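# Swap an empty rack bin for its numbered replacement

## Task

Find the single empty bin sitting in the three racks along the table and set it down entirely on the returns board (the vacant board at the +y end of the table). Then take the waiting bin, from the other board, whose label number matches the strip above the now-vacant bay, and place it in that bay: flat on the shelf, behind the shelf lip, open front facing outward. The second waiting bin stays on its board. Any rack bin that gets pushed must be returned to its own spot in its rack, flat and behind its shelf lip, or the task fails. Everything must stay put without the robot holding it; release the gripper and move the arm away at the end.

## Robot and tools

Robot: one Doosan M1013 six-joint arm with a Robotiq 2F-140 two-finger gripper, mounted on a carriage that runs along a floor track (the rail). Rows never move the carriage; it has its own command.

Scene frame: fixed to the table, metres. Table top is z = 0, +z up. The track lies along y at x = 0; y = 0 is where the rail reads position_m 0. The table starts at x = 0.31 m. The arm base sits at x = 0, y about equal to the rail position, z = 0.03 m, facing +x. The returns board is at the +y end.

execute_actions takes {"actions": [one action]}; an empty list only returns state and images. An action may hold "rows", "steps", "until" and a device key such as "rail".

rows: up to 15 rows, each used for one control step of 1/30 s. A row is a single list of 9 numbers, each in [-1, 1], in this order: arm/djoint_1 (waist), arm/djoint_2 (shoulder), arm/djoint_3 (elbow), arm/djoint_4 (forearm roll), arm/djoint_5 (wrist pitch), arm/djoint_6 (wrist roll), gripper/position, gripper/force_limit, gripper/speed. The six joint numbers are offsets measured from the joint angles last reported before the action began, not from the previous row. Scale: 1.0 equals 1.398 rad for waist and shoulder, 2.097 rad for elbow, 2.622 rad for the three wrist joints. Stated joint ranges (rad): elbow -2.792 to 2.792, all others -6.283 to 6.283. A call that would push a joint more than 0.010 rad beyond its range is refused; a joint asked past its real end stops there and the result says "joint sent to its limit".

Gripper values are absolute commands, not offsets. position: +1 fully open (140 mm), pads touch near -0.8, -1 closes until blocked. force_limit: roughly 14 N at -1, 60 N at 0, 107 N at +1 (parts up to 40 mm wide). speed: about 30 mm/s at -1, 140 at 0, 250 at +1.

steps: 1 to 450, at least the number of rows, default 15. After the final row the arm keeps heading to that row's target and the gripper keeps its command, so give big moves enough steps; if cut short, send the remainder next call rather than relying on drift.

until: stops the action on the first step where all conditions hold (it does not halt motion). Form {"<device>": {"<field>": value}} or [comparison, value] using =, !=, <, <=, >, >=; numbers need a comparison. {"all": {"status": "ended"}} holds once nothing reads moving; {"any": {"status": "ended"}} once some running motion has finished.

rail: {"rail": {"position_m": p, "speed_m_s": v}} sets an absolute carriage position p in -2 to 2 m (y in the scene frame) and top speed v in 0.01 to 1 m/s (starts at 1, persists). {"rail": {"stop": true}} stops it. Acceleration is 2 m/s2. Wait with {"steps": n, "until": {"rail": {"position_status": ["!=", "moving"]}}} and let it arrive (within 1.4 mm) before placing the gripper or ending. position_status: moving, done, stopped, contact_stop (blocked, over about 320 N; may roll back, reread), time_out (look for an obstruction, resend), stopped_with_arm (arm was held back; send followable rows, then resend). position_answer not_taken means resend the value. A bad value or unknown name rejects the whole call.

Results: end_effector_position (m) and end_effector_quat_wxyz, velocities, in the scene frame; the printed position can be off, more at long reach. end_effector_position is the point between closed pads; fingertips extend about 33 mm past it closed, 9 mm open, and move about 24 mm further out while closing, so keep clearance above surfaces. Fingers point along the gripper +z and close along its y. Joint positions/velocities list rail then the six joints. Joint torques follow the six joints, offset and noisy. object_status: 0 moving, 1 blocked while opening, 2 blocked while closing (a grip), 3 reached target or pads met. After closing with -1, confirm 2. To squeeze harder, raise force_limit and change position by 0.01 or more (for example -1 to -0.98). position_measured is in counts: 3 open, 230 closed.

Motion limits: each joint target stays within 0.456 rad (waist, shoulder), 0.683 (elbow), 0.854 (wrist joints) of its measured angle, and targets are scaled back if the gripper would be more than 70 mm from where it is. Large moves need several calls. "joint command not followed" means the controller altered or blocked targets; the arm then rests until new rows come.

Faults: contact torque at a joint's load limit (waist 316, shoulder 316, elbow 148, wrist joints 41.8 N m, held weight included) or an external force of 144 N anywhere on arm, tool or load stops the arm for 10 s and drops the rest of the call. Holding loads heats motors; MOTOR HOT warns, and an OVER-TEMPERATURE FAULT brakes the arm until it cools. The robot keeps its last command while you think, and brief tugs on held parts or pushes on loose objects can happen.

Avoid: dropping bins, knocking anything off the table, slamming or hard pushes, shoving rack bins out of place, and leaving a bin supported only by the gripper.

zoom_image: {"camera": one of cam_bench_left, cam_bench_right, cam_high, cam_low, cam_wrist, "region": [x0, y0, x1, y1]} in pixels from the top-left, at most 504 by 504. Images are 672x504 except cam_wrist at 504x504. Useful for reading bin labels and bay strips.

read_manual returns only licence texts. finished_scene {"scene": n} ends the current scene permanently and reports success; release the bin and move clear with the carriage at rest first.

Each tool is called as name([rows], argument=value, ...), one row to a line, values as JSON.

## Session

execute_actions(actions=[])

Scene clock: 0.00 s.
end_effector_position=(+0.5784, -0.8887, +0.2931) position_measured=3 object_status=3 end_effector_quat_wxyz=(-0.158, +0.960, -0.202, +0.115) end_effector_velocity=(+0.000, +0.000, +0.000) end_effector_angular_velocity=(+0.000, +0.000, +0.000)
Joint positions: [-1.528  0.806  0.332  1.545 -0.036  0.873  2.809]
Joint velocities: [0. 0. 0. 0. 0. 0. 0.]
Joint torques (N m, as the joint torque sensors report them, + toward a larger angle): no reading
rail: position_m=-1.528 position_m_goal=-1.528 speed_m_s=1.00 position_status=done position_answer=taken refusals=0

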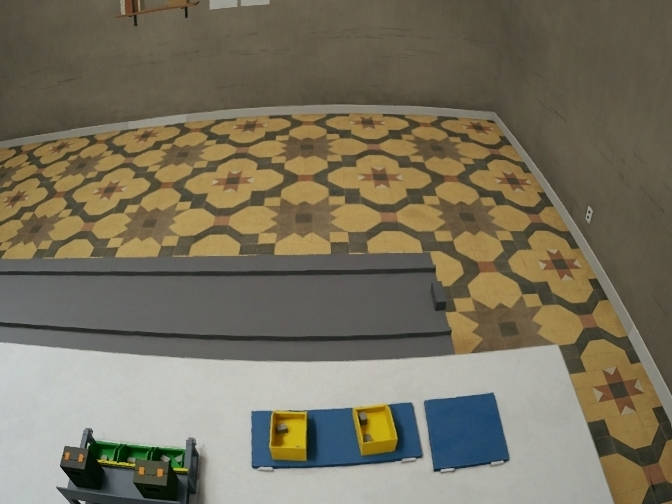

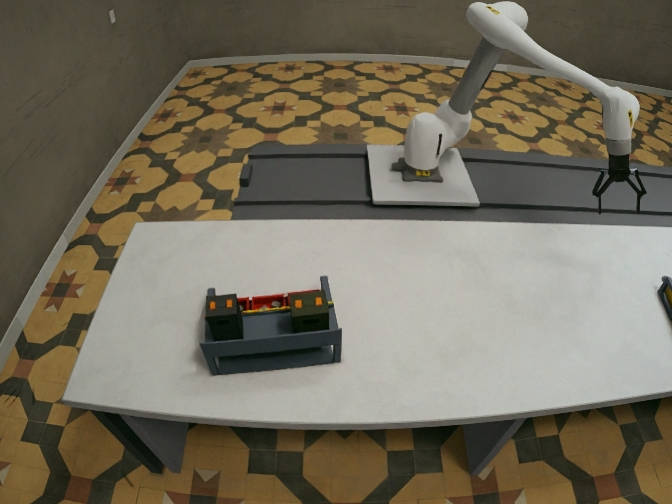

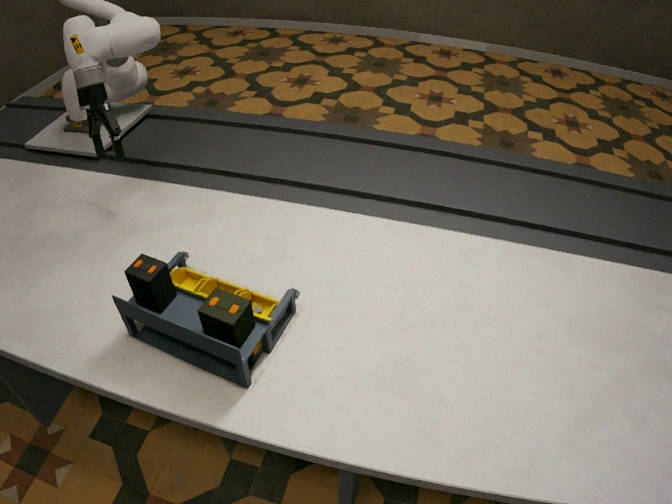

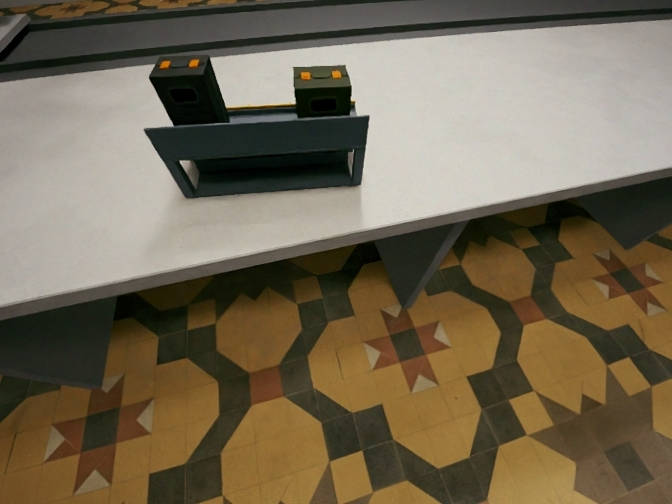

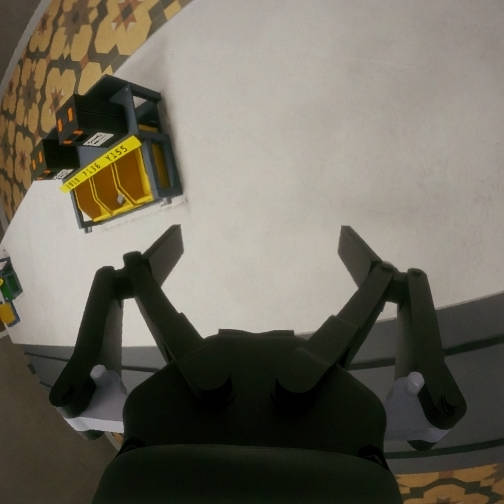

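execute_actions([
  {"rows":[[-0.684,-0.166,0.193,0.0137,0.0832,-1,-0.4,0.5,0]],"steps":55,"rail":{"position_m":-0.47}},
])

execute_actions([
  {"rows":[[0,0,0,0,0,-0.0713,-0.4,0.5,0]],"steps":12},
])

Scene clock: 3.40 s.
end_effector_position=(+0.5572, -0.5192, +0.2094) position_measured=179 object_status=3 end_effector_quat_wxyz=(+0.000, +0.816, +0.578, +0.001) end_effector_velocity=(-0.001, -0.001, +0.000) end_effector_angular_velocity=(+0.001, +0.000, +0.029)
Joint positions: [-0.47  -0.15   0.1    1.95   0.     1.091  0.189]
Joint velocities: [ 0.    -0.002 -0.001  0.001  0.001  0.001 -0.031]
Joint torques (N m, as the joint torque sensors report them, + toward a larger angle): [  4.47 -46.72 -35.37   4.34   0.07   0.25]
rail: position_m=-0.470 position_m_goal=-0.470 speed_m_s=1.00 position_status=done position_answer=taken refusals=0

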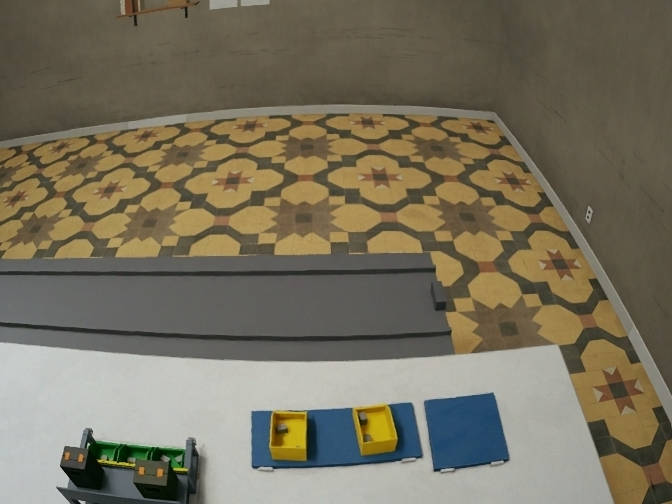

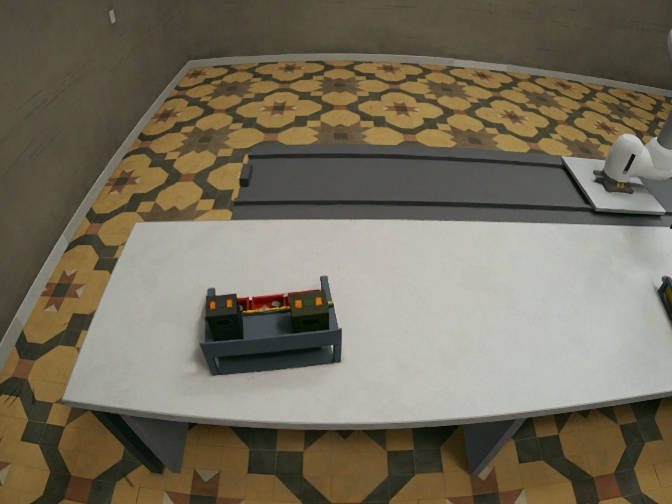

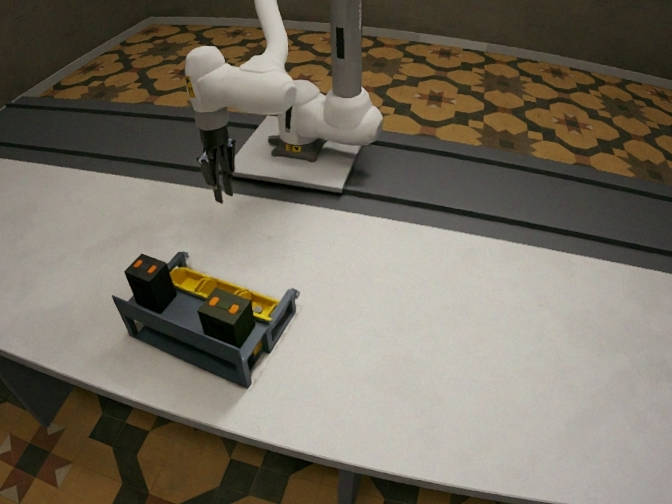

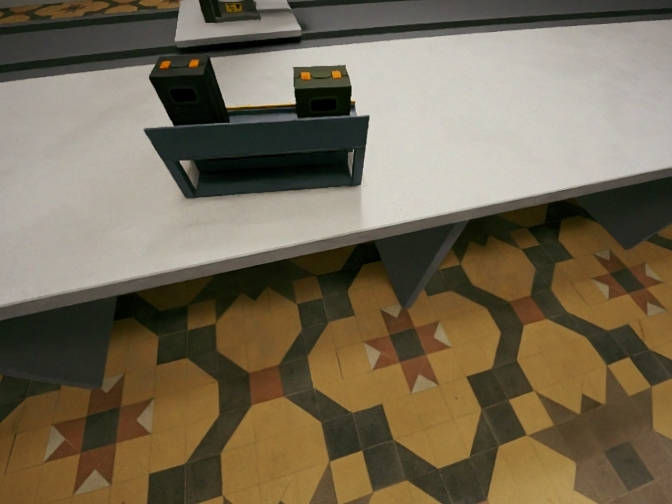

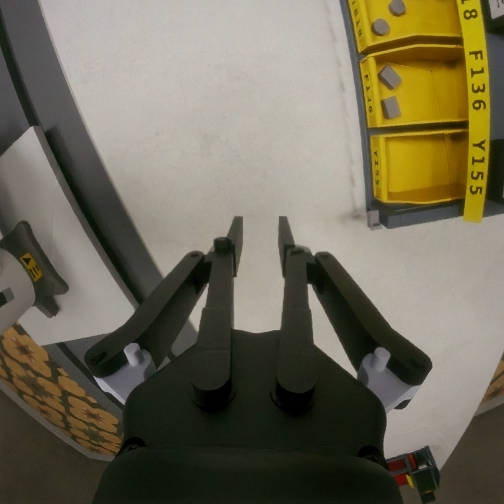

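Scene clock: 3.80 s.
end_effector_position=(+0.5572, -0.5192, +0.2094) position_measured=179 object_status=3 end_effector_quat_wxyz=(+0.000, +0.759, +0.651, +0.000) end_effector_velocity=(+0.000, -0.000, +0.000) end_effector_angular_velocity=(-0.000, +0.000, +0.006)
Joint positions: [-0.47  -0.15   0.1    1.95   0.     1.091  0.003]
Joint velocities: [ 0.    -0.     0.    -0.    -0.     0.    -0.006]
Joint torques (N m, as the joint torque sensors report them, + toward a larger angle): [  0.5  -45.86 -35.76   3.99   0.12   0.18]
rail: position_m=-0.470 position_m_goal=-0.470 speed_m_s=1.00 position_status=done position_answer=taken refusals=0

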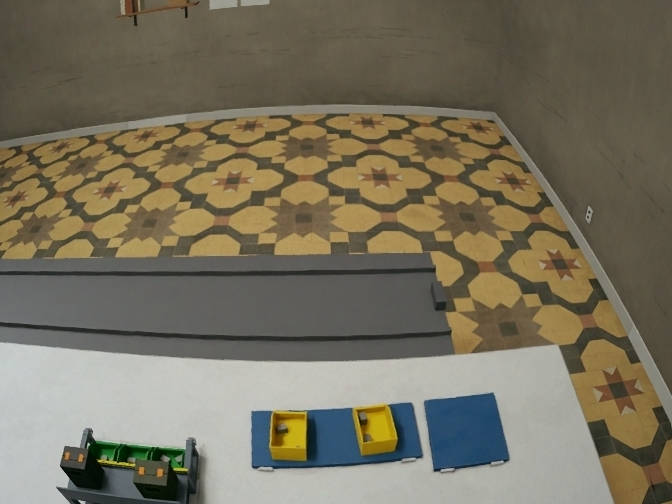

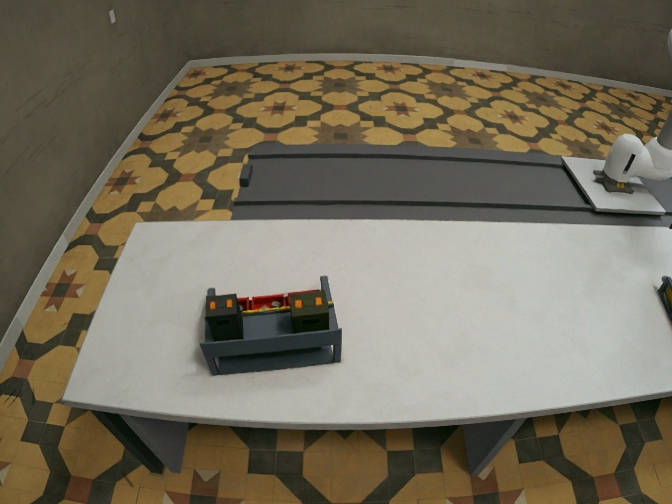

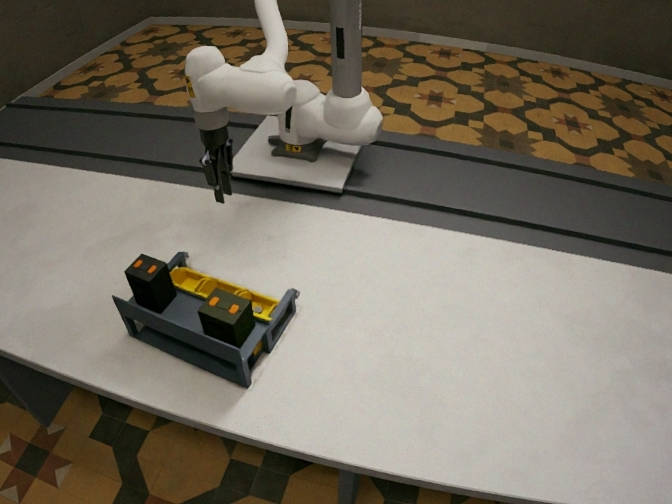

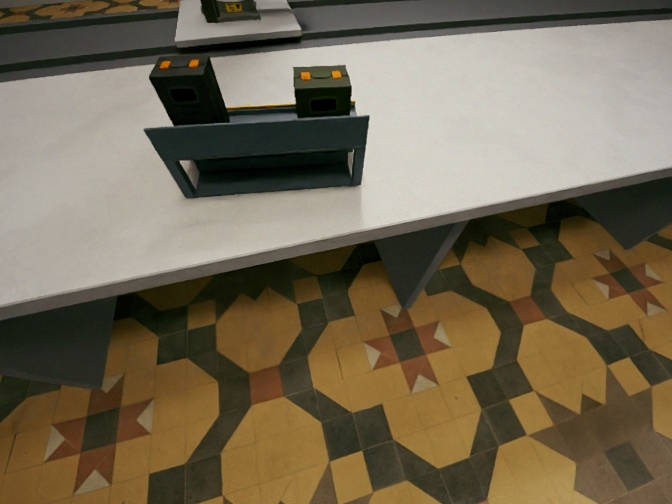

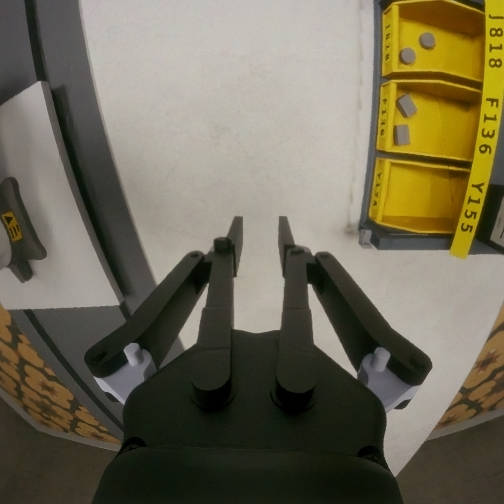

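execute_actions([
  {"rows":[[0,0.2547,-0.1416,0,-0.0223,0,-0.4,0.5,0]],"steps":30,"rail":{"position_m":-0.458}},
])

Scene clock: 6.17 s.
end_effector_position=(+0.7499, -0.5363, +0.1203) position_measured=179 object_status=3 end_effector_quat_wxyz=(+0.000, +0.759, +0.651, +0.000) end_effector_velocity=(+0.000, -0.000, -0.000) end_effector_angular_velocity=(+0.000, +0.000, +0.000)
Joint positions: [-0.458 -0.15   0.456  1.653  0.     1.032  0.003]
Joint velocities: [ 0. -0.  0. -0. -0. -0. -0.]
Joint torques (N m, as the joint torque sensors report them, + toward a larger angle): [  1.05 -80.47 -34.72   3.99   0.04   0.  ]
rail: position_m=-0.458 position_m_goal=-0.458 speed_m_s=1.00 position_status=done position_answer=taken refusals=0

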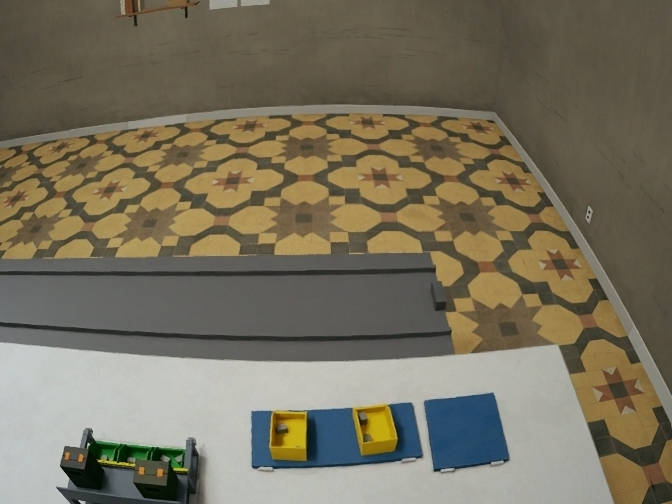

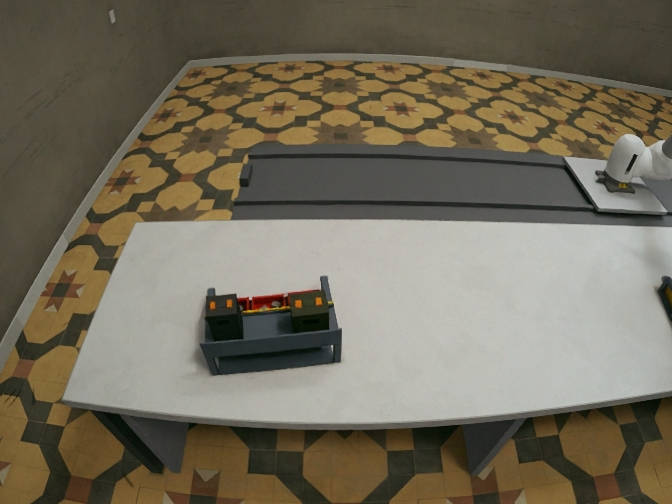

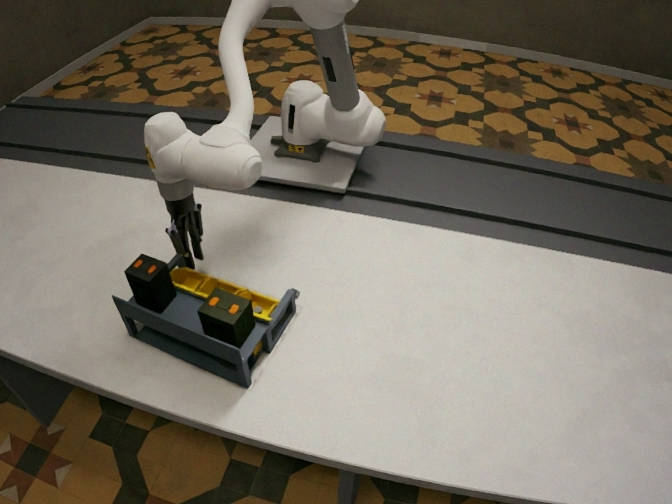

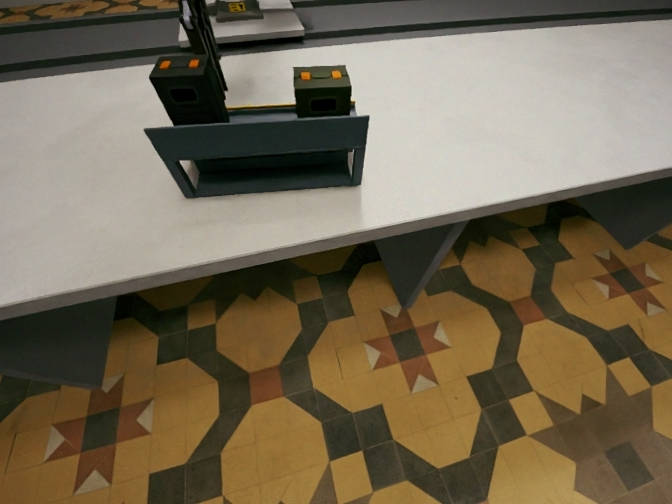

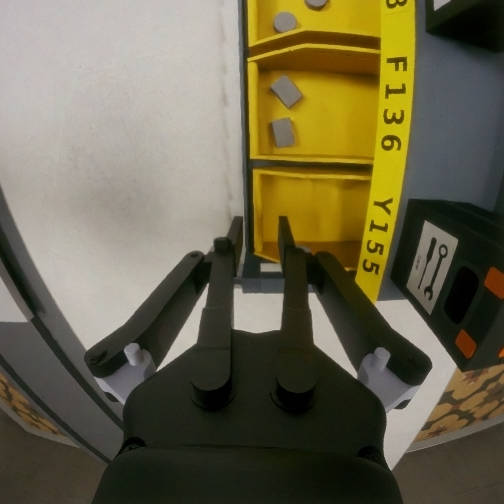

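execute_actions([
  {"rows":[[0,0.0343,0.021,0,-0.035,0,-0.5,0.5,0]],"steps":18},
])

execute_actions([
  {"rows":[[0,0,0,0,0,0,-1,0.5,-0.3]],"steps":16},
])

execute_actions([
  {"rows":[[0,-0.012,-0.0055,0,0.0108,0,-1,0.5,-0.3]],"steps":13},
])

Scene clock: 8.80 s.
end_effector_position=(+0.7479, -0.5359, +0.0637) position_measured=192 object_status=3 end_effector_quat_wxyz=(+0.000, +0.759, +0.651, +0.000) end_effector_velocity=(-0.000, +0.000, -0.000) end_effector_angular_velocity=(+0.000, +0.000, +0.000)
Joint positions: [-0.458 -0.15   0.504  1.697  0.     0.941  0.003]
Joint velocities: [ 0.  0.  0.  0. -0. -0. -0.]
Joint torques (N m, as the joint torque sensors report them, + toward a larger angle): [  0.89 -82.57 -31.99   3.69   0.05   0.11]
rail: position_m=-0.458 position_m_goal=-0.458 speed_m_s=1.00 position_status=done position_answer=taken refusals=0

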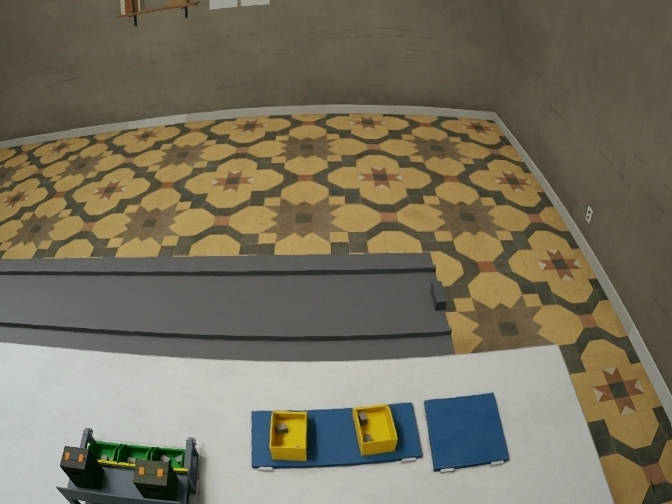

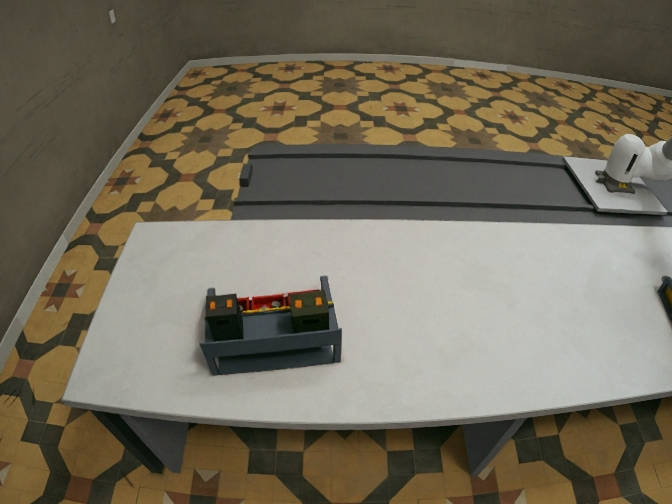

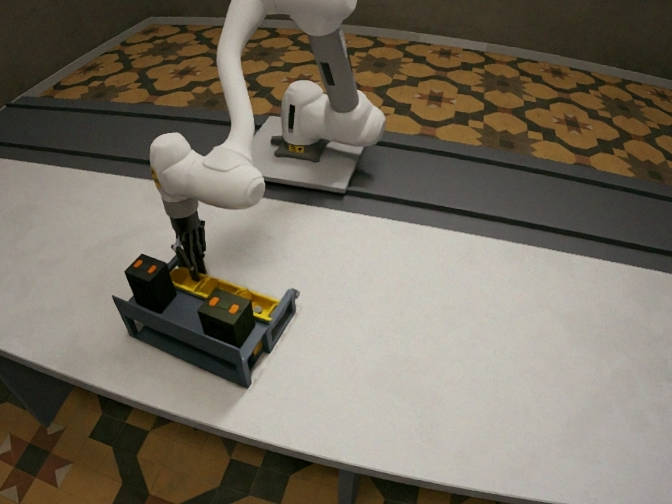

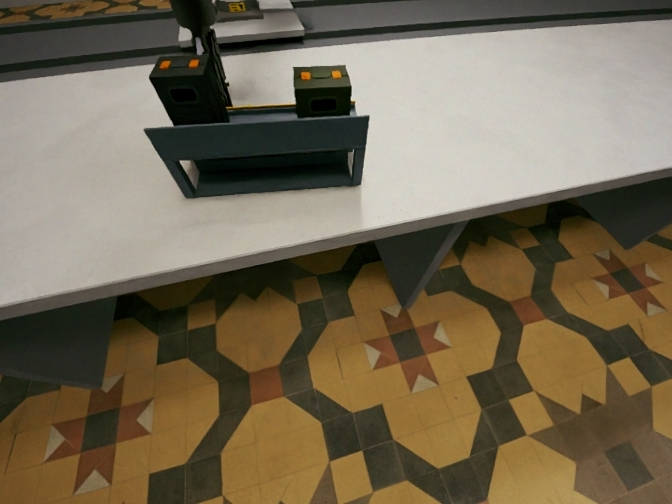

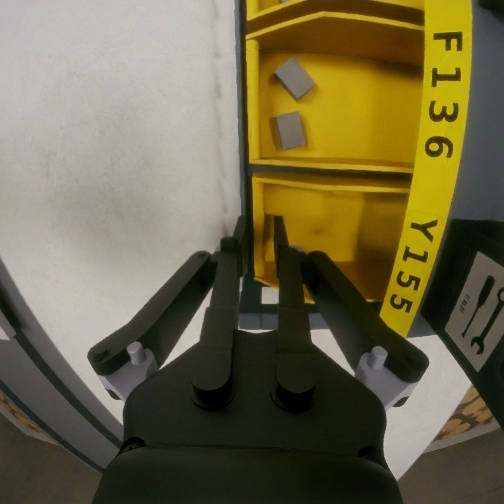

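Scene clock: 9.33 s.
end_effector_position=(+0.7479, -0.5359, +0.0637) position_measured=223 object_status=2 end_effector_quat_wxyz=(+0.000, +0.759, +0.651, +0.000) end_effector_velocity=(+0.000, -0.000, +0.000) end_effector_angular_velocity=(-0.000, -0.000, -0.000)
Joint positions: [-0.458 -0.15   0.504  1.697  0.     0.941  0.003]
Joint velocities: [ 0. -0.  0. -0.  0. -0. -0.]
Joint torques (N m, as the joint torque sensors report them, + toward a larger angle): [ -0.08 -69.88 -27.12   3.52  -0.99   0.02]
rail: position_m=-0.458 position_m_goal=-0.458 speed_m_s=1.00 position_status=done position_answer=taken refusals=0

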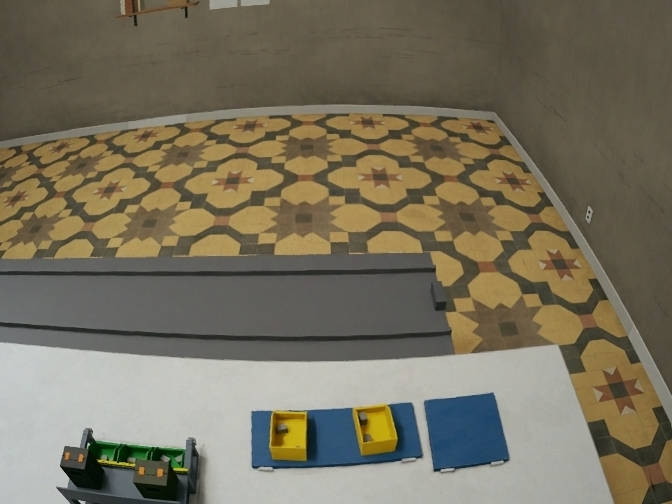

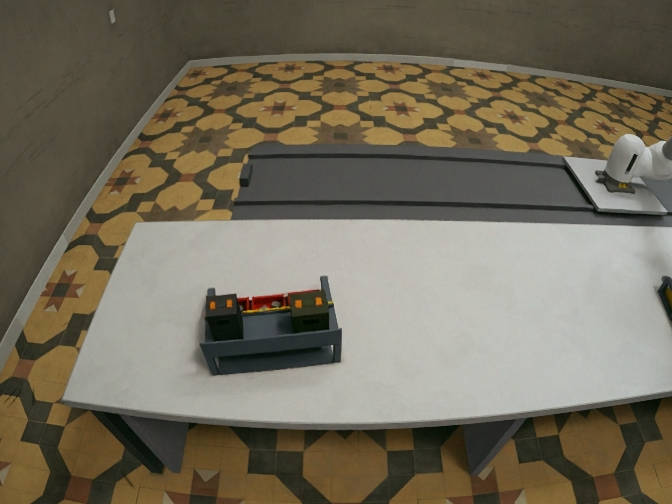

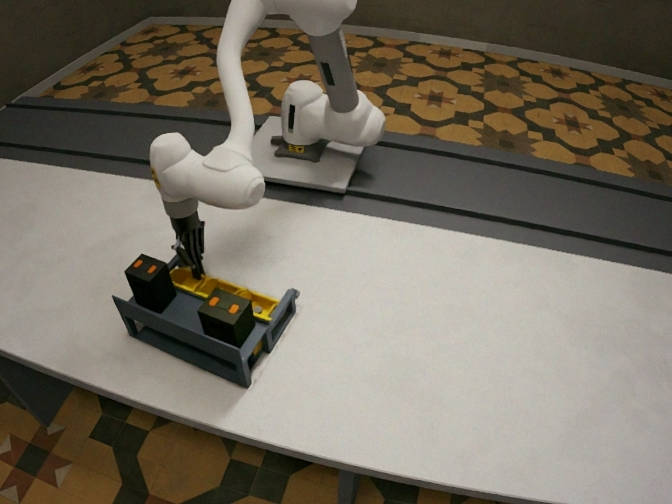

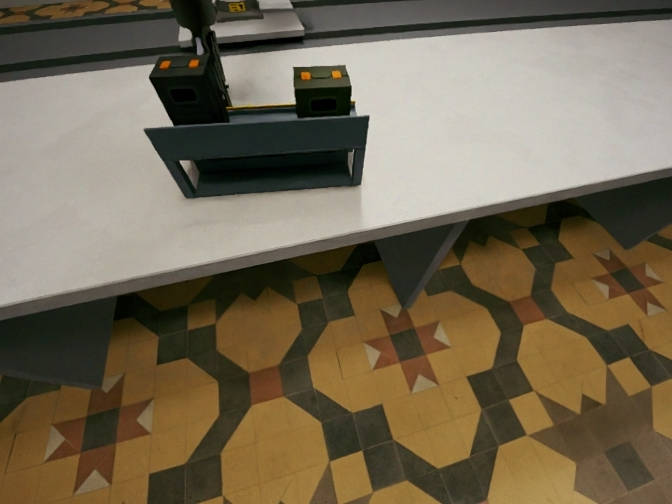

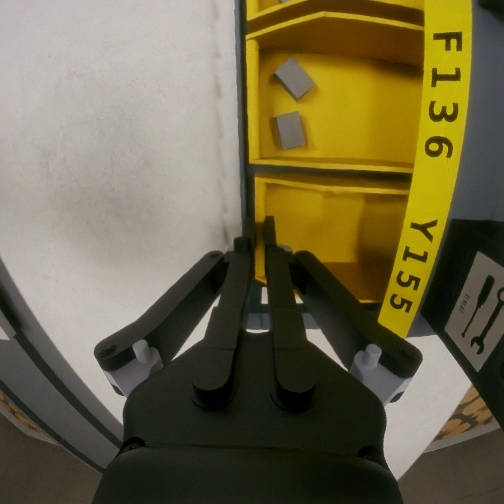

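Scene clock: 9.77 s.
end_effector_position=(+0.7478, -0.5359, +0.0815) position_measured=223 object_status=2 end_effector_quat_wxyz=(+0.000, +0.759, +0.651, +0.000) end_effector_velocity=(+0.000, -0.000, +0.001) end_effector_angular_velocity=(-0.000, -0.001, +0.000)
Joint positions: [-0.458 -0.15   0.487  1.685  0.     0.969  0.003]
Joint velocities: [ 0.     0.    -0.001 -0.     0.     0.    -0.   ]
Joint torques (N m, as the joint torque sensors report them, + toward a larger angle): [  1.4  -82.55 -34.53   3.73  -0.5    0.19]
rail: position_m=-0.458 position_m_goal=-0.458 speed_m_s=1.00 position_status=done position_answer=taken refusals=0

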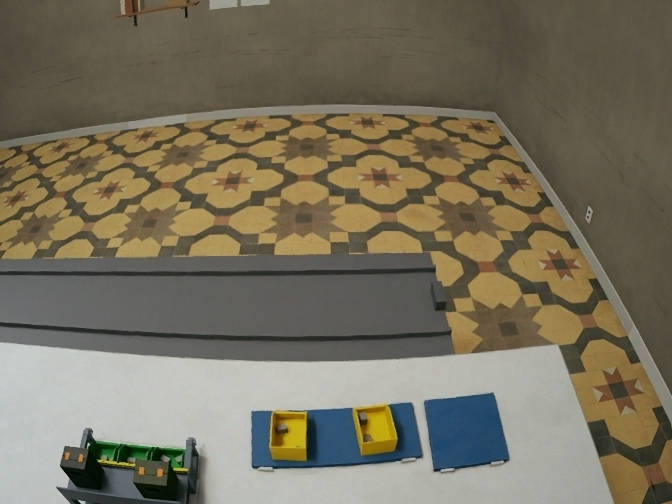

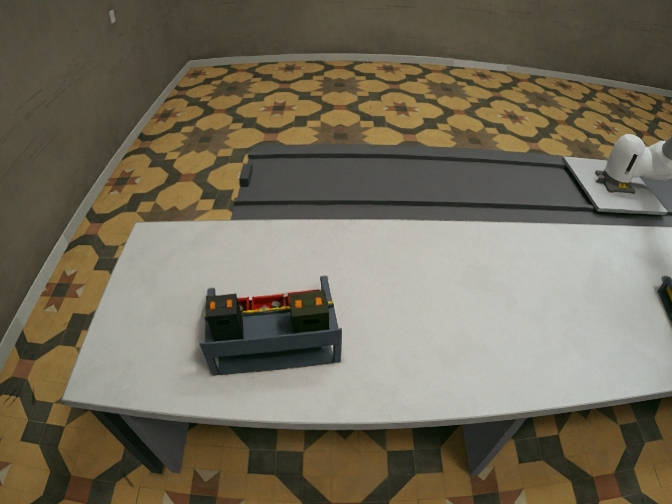

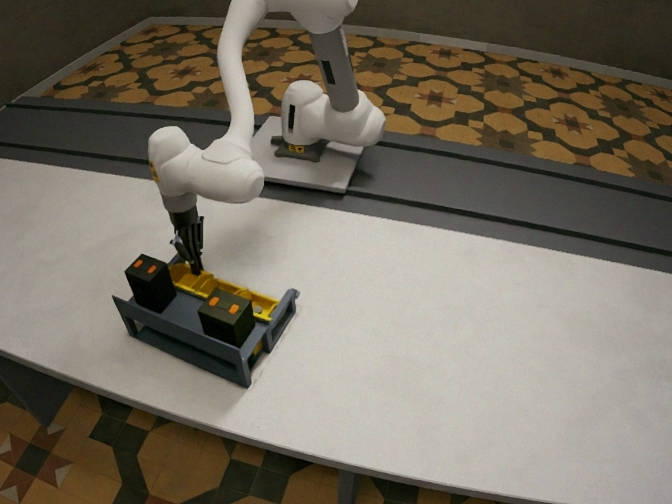

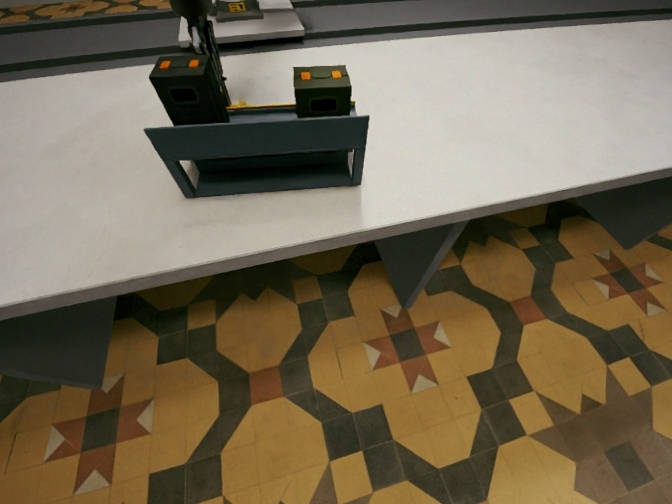

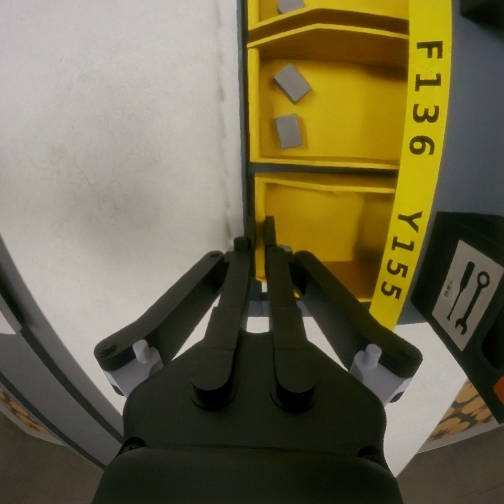

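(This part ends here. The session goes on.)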